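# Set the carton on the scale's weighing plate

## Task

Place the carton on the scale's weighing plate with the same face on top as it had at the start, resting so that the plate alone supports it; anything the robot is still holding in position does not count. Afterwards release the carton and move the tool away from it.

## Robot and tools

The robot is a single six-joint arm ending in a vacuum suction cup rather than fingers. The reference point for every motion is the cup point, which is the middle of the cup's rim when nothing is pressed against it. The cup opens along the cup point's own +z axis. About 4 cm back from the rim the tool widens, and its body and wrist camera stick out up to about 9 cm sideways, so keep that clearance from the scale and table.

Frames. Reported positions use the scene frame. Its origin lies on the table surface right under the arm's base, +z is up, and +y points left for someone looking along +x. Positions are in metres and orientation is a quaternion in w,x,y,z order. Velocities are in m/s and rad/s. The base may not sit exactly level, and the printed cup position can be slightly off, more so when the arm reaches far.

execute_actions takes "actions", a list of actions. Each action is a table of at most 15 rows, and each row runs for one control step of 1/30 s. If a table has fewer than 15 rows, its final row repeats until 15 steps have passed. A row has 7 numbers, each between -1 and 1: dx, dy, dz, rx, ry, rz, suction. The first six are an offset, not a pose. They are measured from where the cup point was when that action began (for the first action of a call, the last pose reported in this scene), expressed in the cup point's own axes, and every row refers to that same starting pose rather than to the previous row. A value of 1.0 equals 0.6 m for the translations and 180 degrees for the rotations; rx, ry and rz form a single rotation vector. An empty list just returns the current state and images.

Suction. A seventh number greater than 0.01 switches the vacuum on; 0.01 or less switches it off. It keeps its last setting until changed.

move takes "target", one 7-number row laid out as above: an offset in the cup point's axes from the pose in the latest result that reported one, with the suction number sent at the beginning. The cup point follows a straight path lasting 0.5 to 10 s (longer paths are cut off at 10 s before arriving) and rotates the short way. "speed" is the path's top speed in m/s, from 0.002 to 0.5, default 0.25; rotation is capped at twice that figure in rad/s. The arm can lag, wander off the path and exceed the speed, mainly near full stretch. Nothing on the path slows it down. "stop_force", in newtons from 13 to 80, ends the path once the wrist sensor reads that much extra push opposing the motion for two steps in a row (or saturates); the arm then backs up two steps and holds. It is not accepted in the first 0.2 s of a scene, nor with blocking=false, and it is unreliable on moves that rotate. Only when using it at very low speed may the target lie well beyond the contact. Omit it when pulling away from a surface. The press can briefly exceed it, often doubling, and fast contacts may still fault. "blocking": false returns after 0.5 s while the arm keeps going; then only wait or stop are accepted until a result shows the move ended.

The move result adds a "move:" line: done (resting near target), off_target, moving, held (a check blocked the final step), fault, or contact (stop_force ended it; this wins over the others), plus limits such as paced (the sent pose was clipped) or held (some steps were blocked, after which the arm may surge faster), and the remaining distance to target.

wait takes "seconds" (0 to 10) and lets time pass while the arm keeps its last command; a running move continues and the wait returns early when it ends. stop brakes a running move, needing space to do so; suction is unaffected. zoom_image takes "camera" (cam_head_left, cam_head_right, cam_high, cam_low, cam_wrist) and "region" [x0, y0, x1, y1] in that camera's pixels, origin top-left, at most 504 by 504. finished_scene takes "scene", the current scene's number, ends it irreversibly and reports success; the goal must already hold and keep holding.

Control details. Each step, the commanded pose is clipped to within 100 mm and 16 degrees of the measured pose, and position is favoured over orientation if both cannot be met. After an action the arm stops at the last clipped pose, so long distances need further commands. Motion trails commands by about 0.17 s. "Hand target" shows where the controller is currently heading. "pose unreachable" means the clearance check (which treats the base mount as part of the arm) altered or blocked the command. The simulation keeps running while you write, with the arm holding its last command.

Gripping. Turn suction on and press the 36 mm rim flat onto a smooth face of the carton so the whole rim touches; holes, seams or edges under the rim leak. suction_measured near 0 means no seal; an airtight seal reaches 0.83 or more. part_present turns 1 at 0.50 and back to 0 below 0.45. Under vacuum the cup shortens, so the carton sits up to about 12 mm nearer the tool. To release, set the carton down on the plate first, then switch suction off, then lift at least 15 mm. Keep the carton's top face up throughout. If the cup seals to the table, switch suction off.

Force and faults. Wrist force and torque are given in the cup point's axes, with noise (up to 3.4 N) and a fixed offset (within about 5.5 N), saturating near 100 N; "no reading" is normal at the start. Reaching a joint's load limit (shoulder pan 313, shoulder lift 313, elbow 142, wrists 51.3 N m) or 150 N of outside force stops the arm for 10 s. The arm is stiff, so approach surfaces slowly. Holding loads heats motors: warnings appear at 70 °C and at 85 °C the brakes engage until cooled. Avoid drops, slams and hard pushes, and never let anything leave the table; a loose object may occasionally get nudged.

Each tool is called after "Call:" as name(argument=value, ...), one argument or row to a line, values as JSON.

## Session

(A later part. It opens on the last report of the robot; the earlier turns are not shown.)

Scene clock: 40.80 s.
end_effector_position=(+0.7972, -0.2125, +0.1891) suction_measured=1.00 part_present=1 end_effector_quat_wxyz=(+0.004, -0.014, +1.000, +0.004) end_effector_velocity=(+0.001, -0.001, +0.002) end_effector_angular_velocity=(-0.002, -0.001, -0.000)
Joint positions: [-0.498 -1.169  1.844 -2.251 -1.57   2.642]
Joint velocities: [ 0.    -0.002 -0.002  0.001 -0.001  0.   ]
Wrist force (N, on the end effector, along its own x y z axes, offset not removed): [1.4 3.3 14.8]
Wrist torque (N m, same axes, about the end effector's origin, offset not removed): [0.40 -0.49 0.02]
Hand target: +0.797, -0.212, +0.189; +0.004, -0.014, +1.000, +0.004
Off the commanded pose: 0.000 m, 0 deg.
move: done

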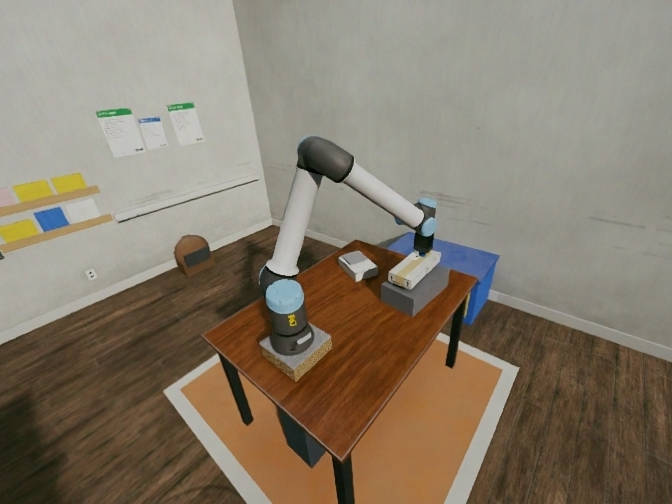

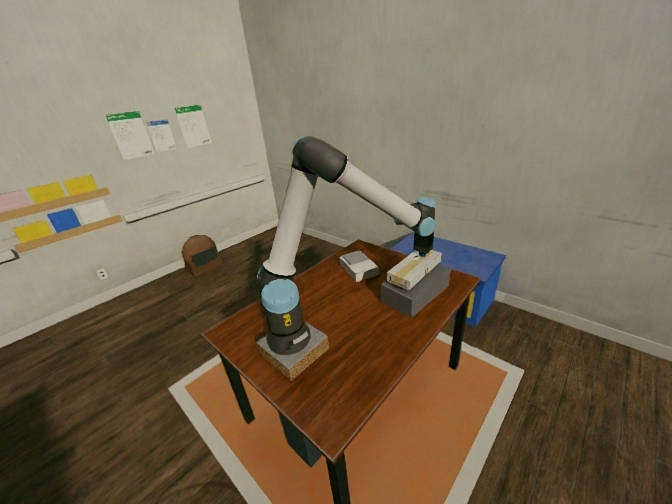

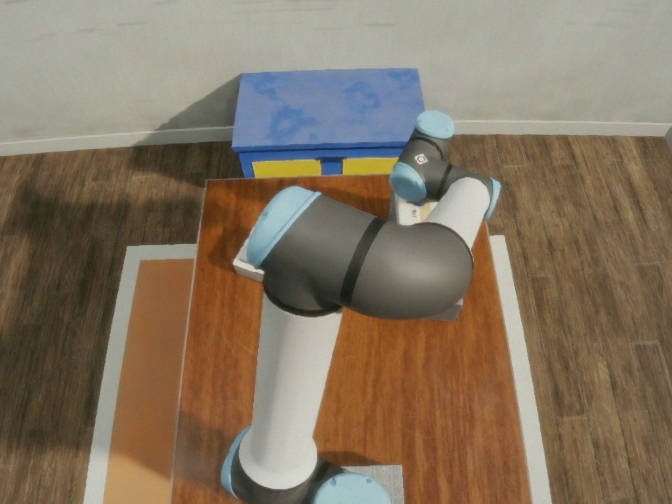

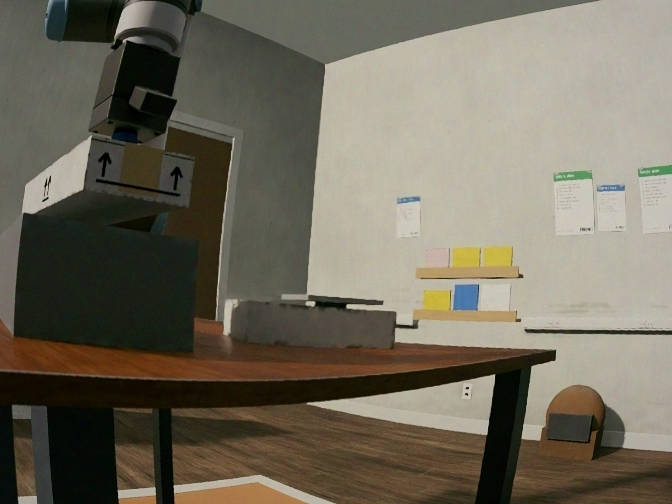

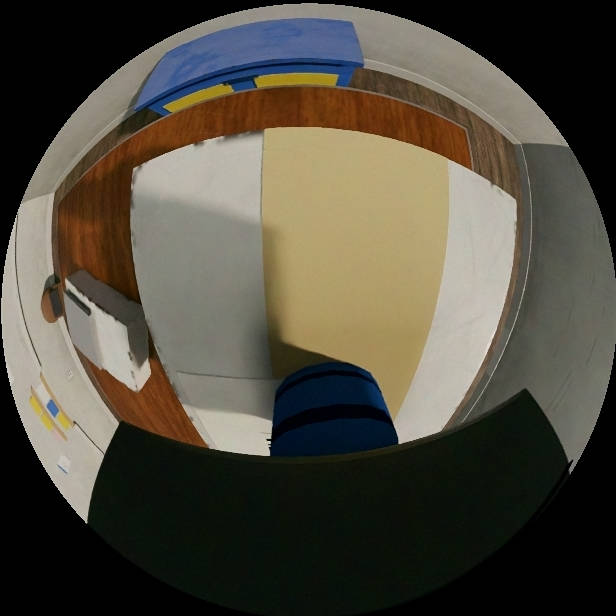

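Level now. Go to (0.732, 0.225).

Call:
move(
  target=[0.088,0.732,0,0,0,0,1],
  speed=0.12,
)

Call:
move(
  target=[0,0,0.09,0,0,0,1],
  speed=0.06,
)

Call:
move(
  target=[0,0,0.08,0,0,0,1],
  speed=0.008,
  stop_force=25,
)

Call:
execute_actions(
  actions=[
    [[0,0,0,0,0,0,0]],
  ],
)

Call:
move(
  target=[0,0,-0.12,0,0,0,0],
  speed=0.1,
)

Scene clock: 50.93 s.
end_effector_position=(+0.7326, +0.2256, +0.1928) suction_measured=1.00 part_present=1 end_effector_quat_wxyz=(+0.004, -0.014, +1.000, +0.005) end_effector_velocity=(+0.000, +0.002, +0.000) end_effector_angular_velocity=(+0.000, -0.001, +0.000)
Joint positions: [ 0.044 -1.247  1.962 -2.29  -1.57   3.184]
Joint velocities: [ 0.003  0.001 -0.001 -0.001  0.     0.002]
Wrist force (N, on the end effector, along its own x y z axes, offset not removed): [5.0 0.5 17.1]
Wrist torque (N m, same axes, about the end effector's origin, offset not removed): [-0.27 -1.09 -0.16]
Hand target: +0.733, +0.226, +0.193; +0.004, -0.014, +1.000, +0.005
Off the commanded pose: 0.001 m, 0 deg.
move: done

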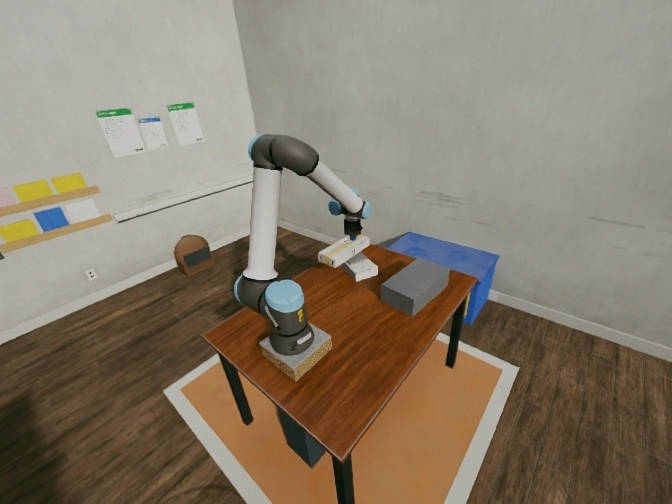

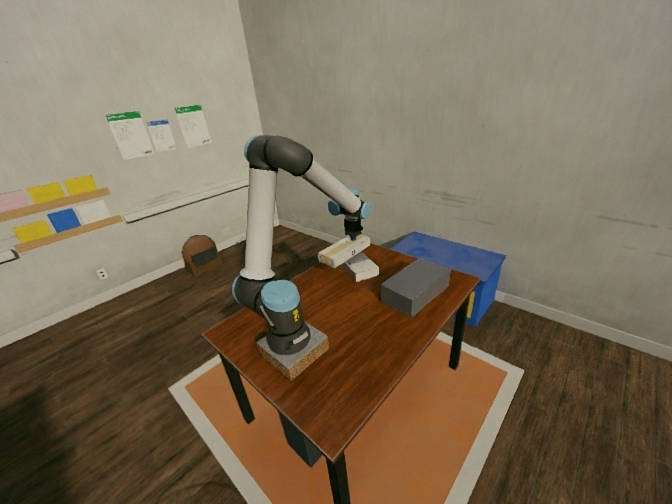

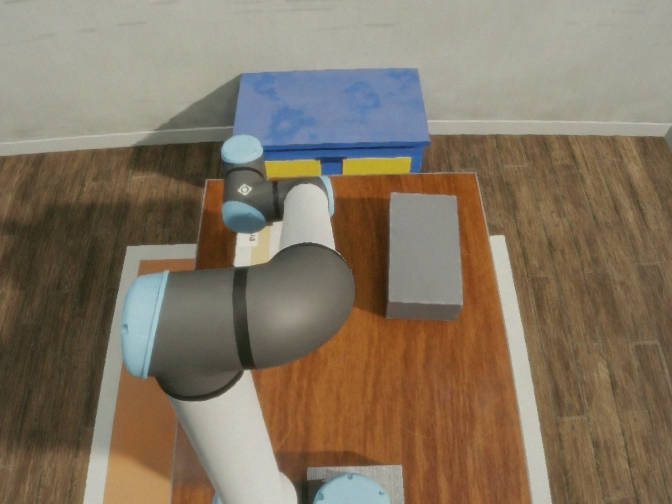

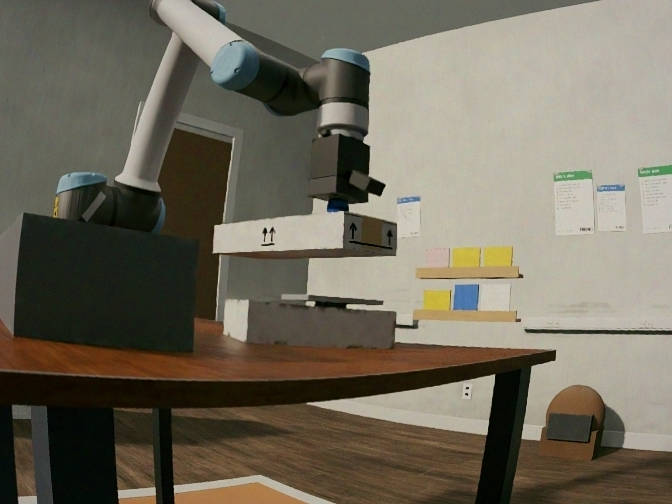

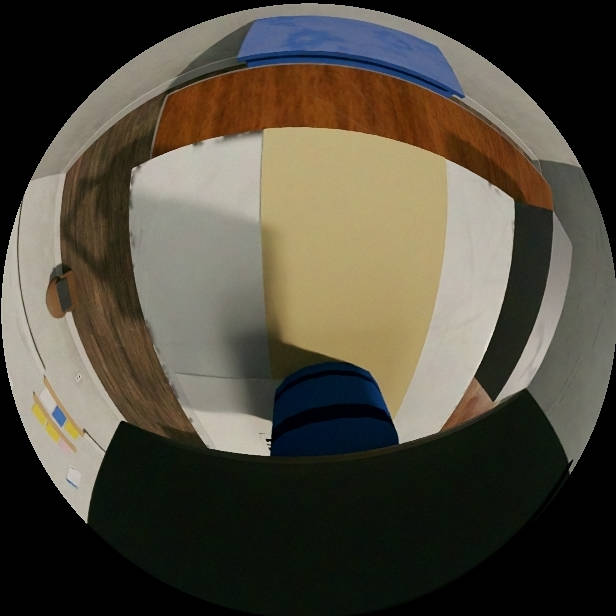

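Scene clock: 52.23 s.
end_effector_position=(+0.7330, +0.2262, +0.1389) suction_measured=1.00 part_present=1 end_effector_quat_wxyz=(+0.004, -0.014, +1.000, +0.005) end_effector_velocity=(+0.001, +0.000, -0.001) end_effector_angular_velocity=(+0.001, -0.002, +0.000)
Joint positions: [ 0.044 -1.181  1.992 -2.386 -1.57   3.184]
Joint velocities: [ 0.     0.002 -0.    -0.003  0.    -0.   ]
Wrist force (N, on the end effector, along its own x y z axes, offset not removed): [2.6 0.4 13.4]
Wrist torque (N m, same axes, about the end effector's origin, offset not removed): [-0.17 -0.57 0.20]
Hand target: +0.733, +0.226, +0.139; +0.004, -0.014, +1.000, +0.005
Off the commanded pose: 0.000 m, 0 deg.
move: done

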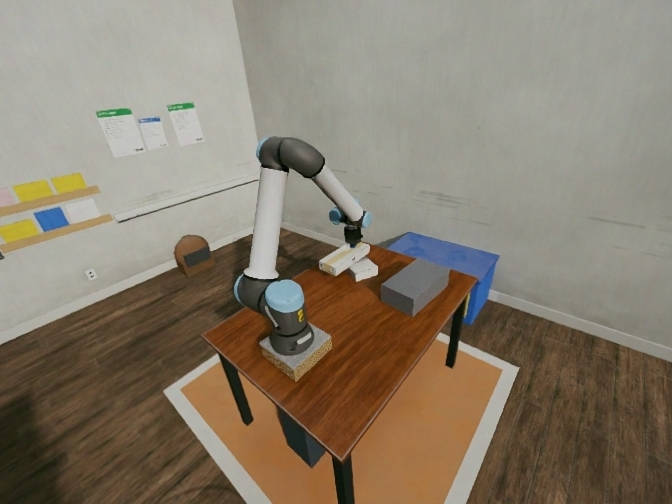

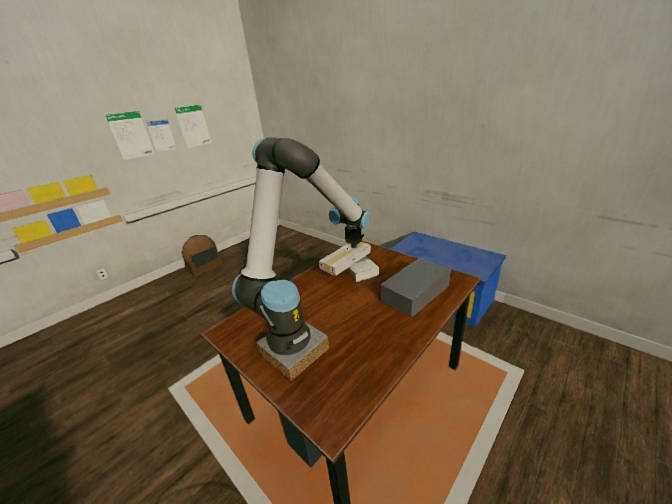

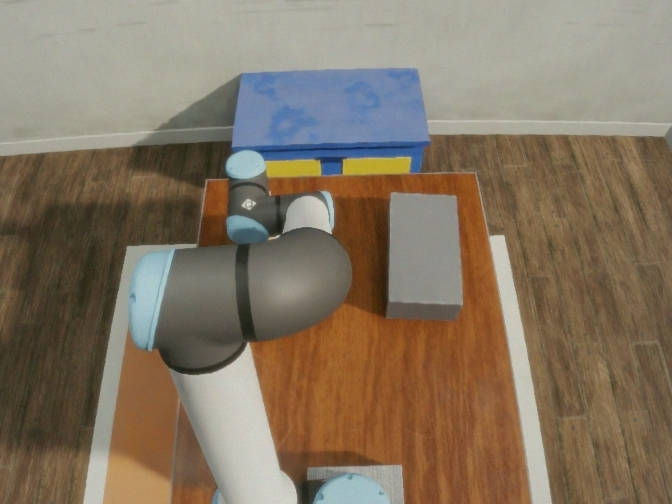

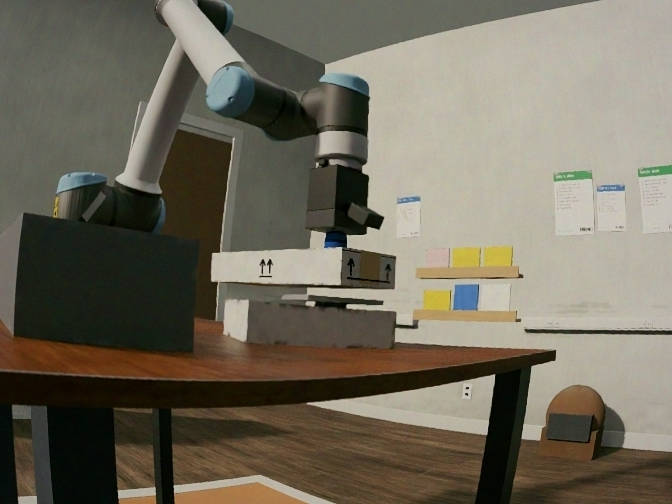

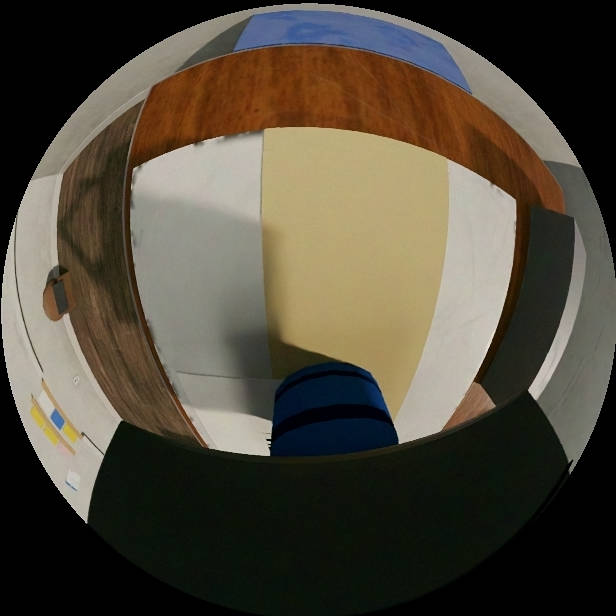

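Scene clock: 54.93 s.
end_effector_position=(+0.7333, +0.2263, +0.1204) suction_measured=1.00 part_present=1 end_effector_quat_wxyz=(+0.005, -0.014, +1.000, +0.005) end_effector_velocity=(-0.000, -0.000, +0.002) end_effector_angular_velocity=(-0.001, +0.002, +0.001)
Joint positions: [ 0.044 -1.156  2.    -2.419 -1.57   3.184]
Joint velocities: [-0.    -0.002 -0.001  0.006 -0.001 -0.001]
Wrist force (N, on the end effector, along its own x y z axes, offset not removed): [2.3 6.5 -22.1]
Wrist torque (N m, same axes, about the end effector's origin, offset not removed): [0.94 -0.54 0.00]
Hand target: +0.733, +0.226, +0.121; +0.005, -0.014, +1.000, +0.005
Off the commanded pose: 0.029 m, 0 deg.
move: contact

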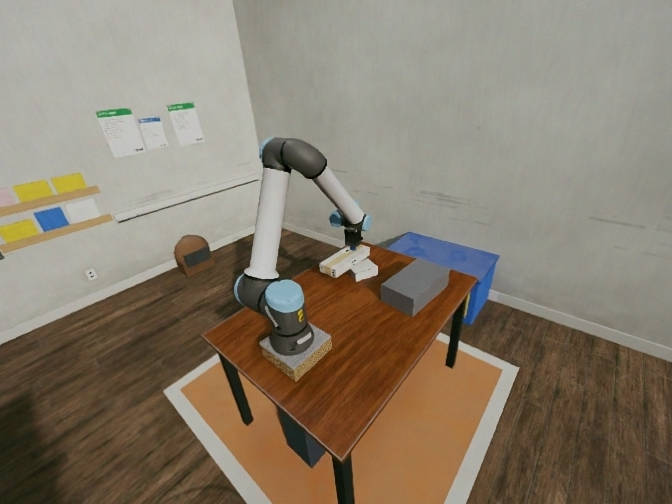

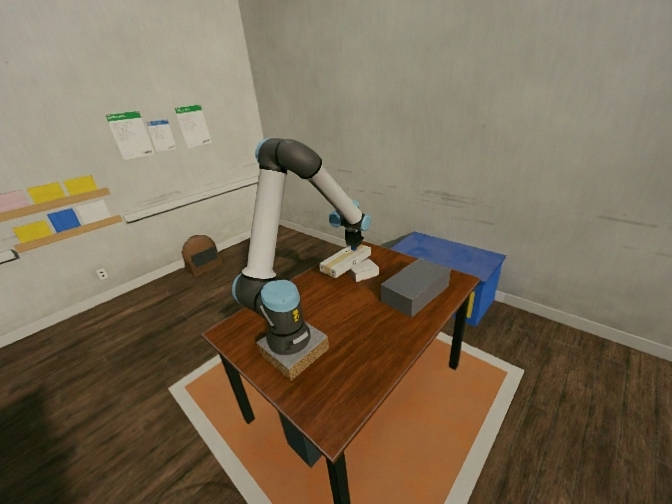

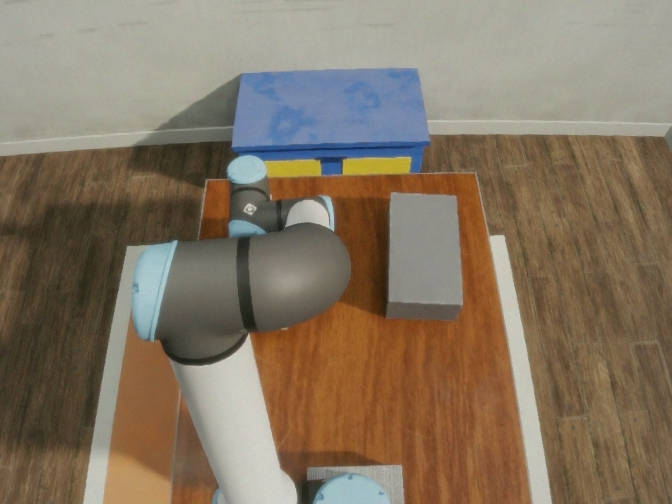

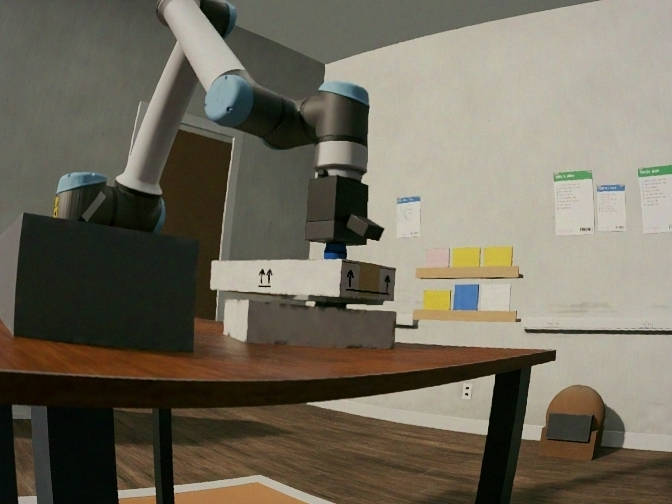

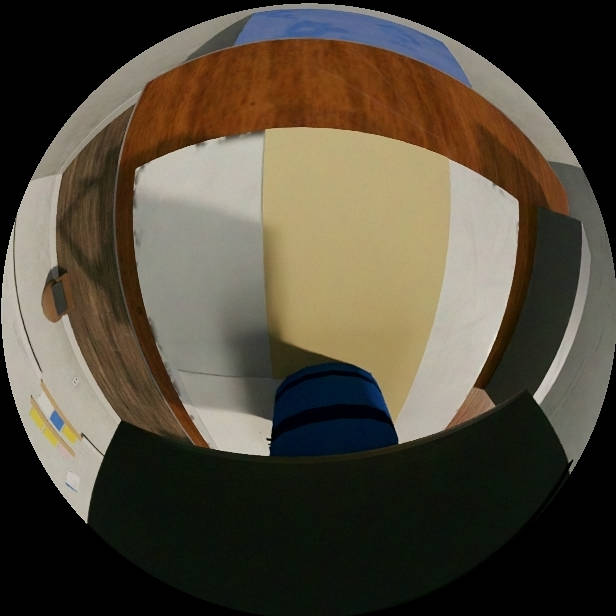

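Scene clock: 55.43 s.
end_effector_position=(+0.7332, +0.2263, +0.1205) suction_measured=0.00 part_present=0 end_effector_quat_wxyz=(+0.005, -0.014, +1.000, +0.005) end_effector_velocity=(+0.000, +0.000, -0.000) end_effector_angular_velocity=(+0.001, -0.000, -0.001)
Joint positions: [ 0.044 -1.156  2.    -2.419 -1.57   3.184]
Joint velocities: [-0.     0.     0.    -0.     0.001  0.001]
Wrist force (N, on the end effector, along its own x y z axes, offset not removed): [12.1 -1.2 -38.5]
Wrist torque (N m, same axes, about the end effector's origin, offset not removed): [-0.15 -1.08 -0.02]
Hand target: +0.733, +0.226, +0.120; +0.005, -0.014, +1.000, +0.005
Off the commanded pose: 0.000 m, 0 deg.

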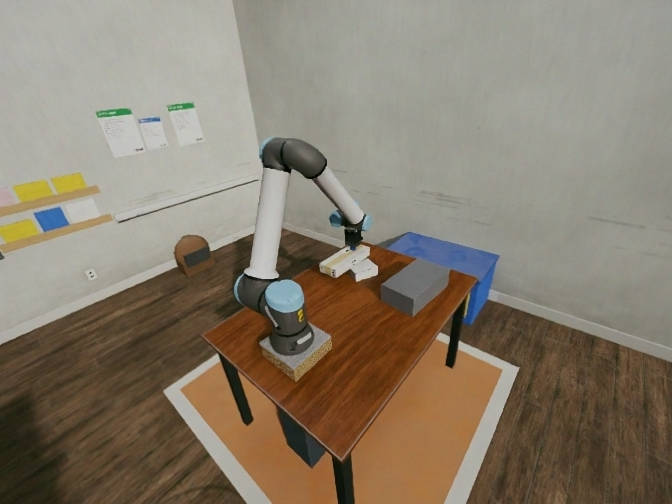

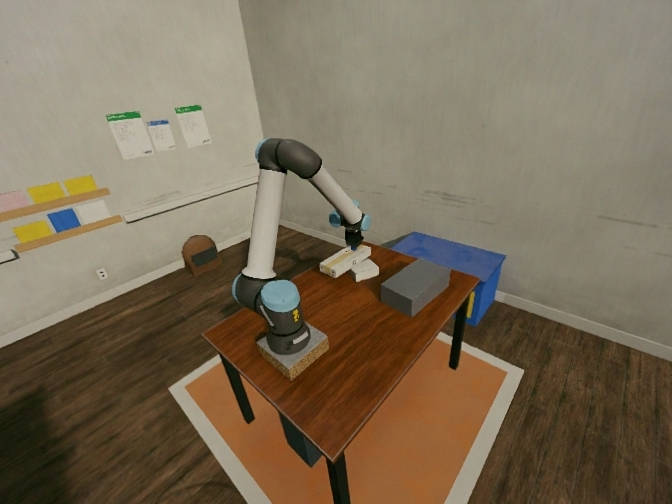

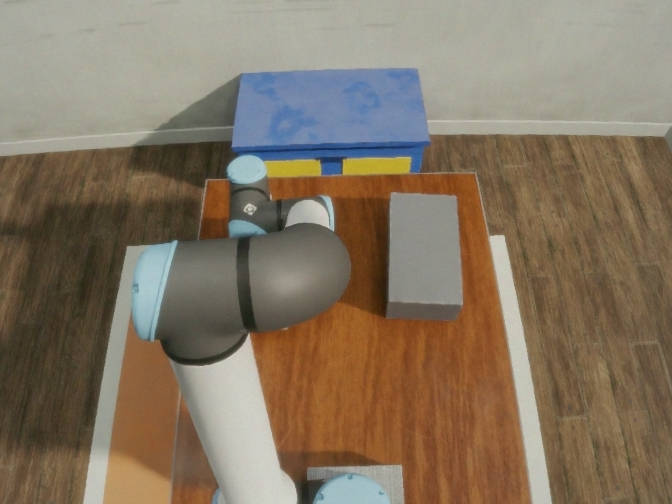

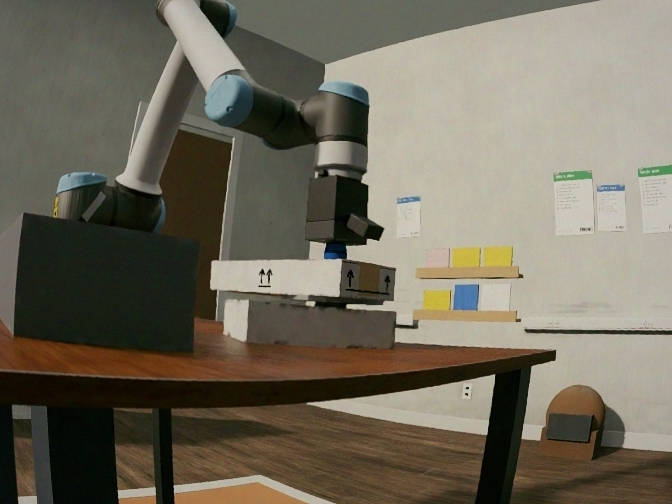

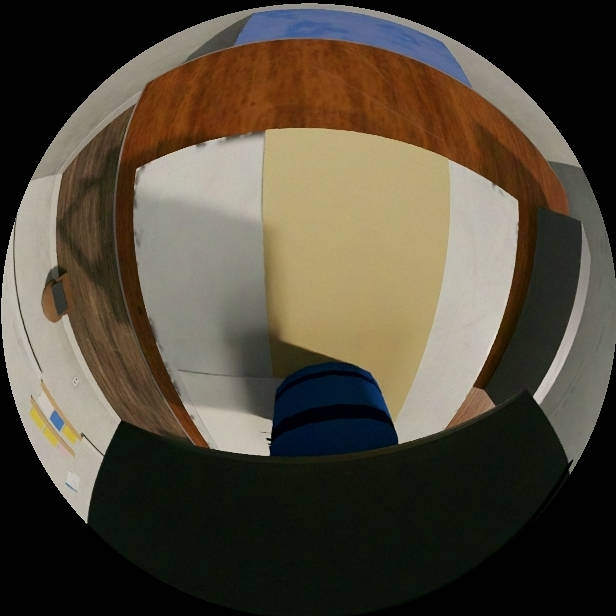

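Scene clock: 56.60 s.
end_effector_position=(+0.7327, +0.2257, +0.1923) suction_measured=0.00 part_present=0 end_effector_quat_wxyz=(+0.005, -0.014, +1.000, +0.005) end_effector_velocity=(-0.000, +0.000, +0.001) end_effector_angular_velocity=(+0.001, +0.001, +0.000)
Joint positions: [ 0.044 -1.247  1.963 -2.291 -1.57   3.184]
Joint velocities: [ 0.    -0.002 -0.001  0.004  0.001 -0.   ]
Wrist force (N, on the end effector, along its own x y z axes, offset not removed): [1.4 0.9 -4.0]
Wrist torque (N m, same axes, about the end effector's origin, offset not removed): [0.07 -0.36 -0.02]
Hand target: +0.733, +0.226, +0.193; +0.005, -0.014, +1.000, +0.005
Off the commanded pose: 0.000 m, 0 deg.
move: done

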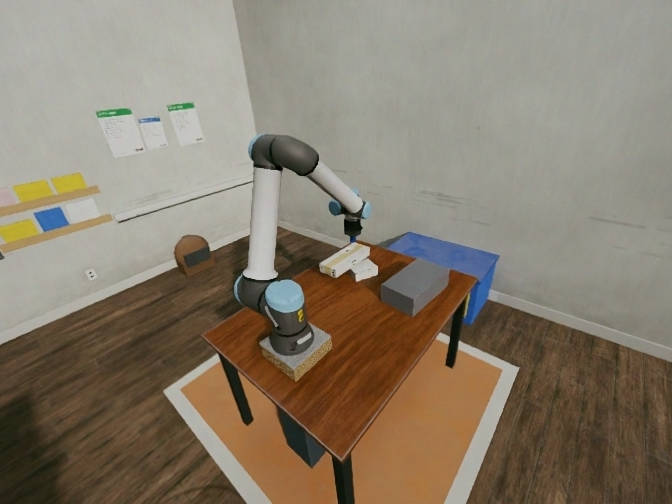

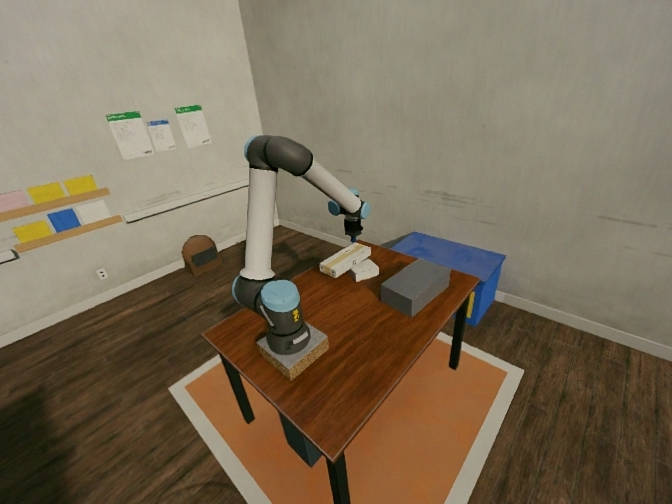

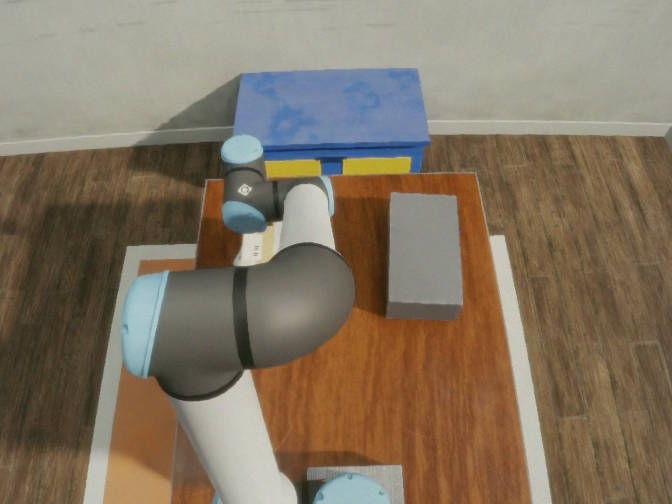

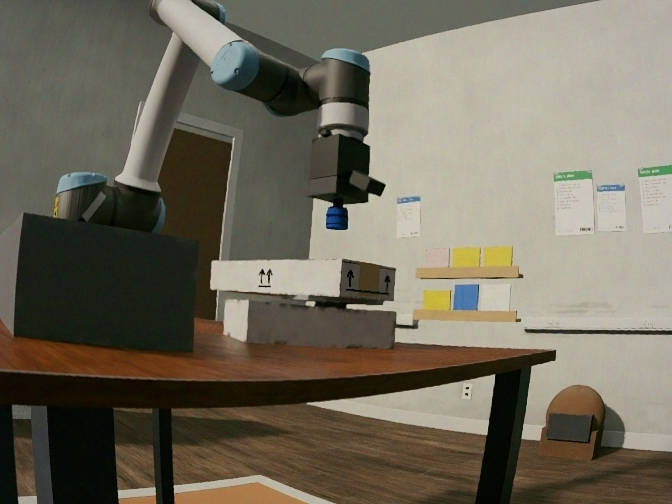

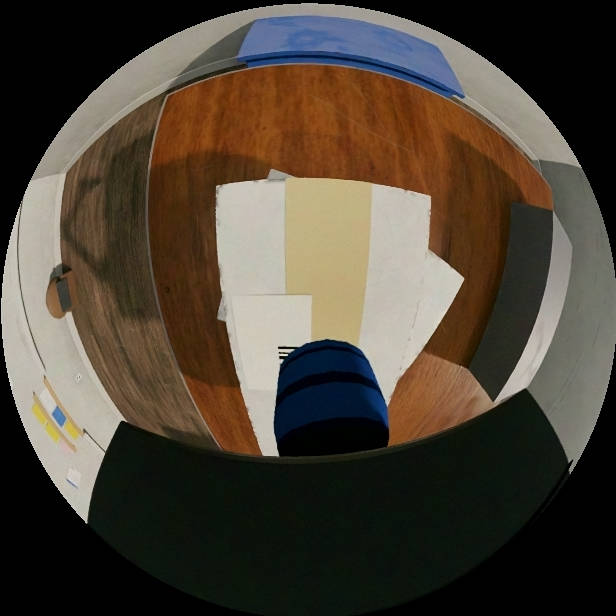

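Call:
finished_scene(
  scene=2,
)

The scene is finished: the task was done.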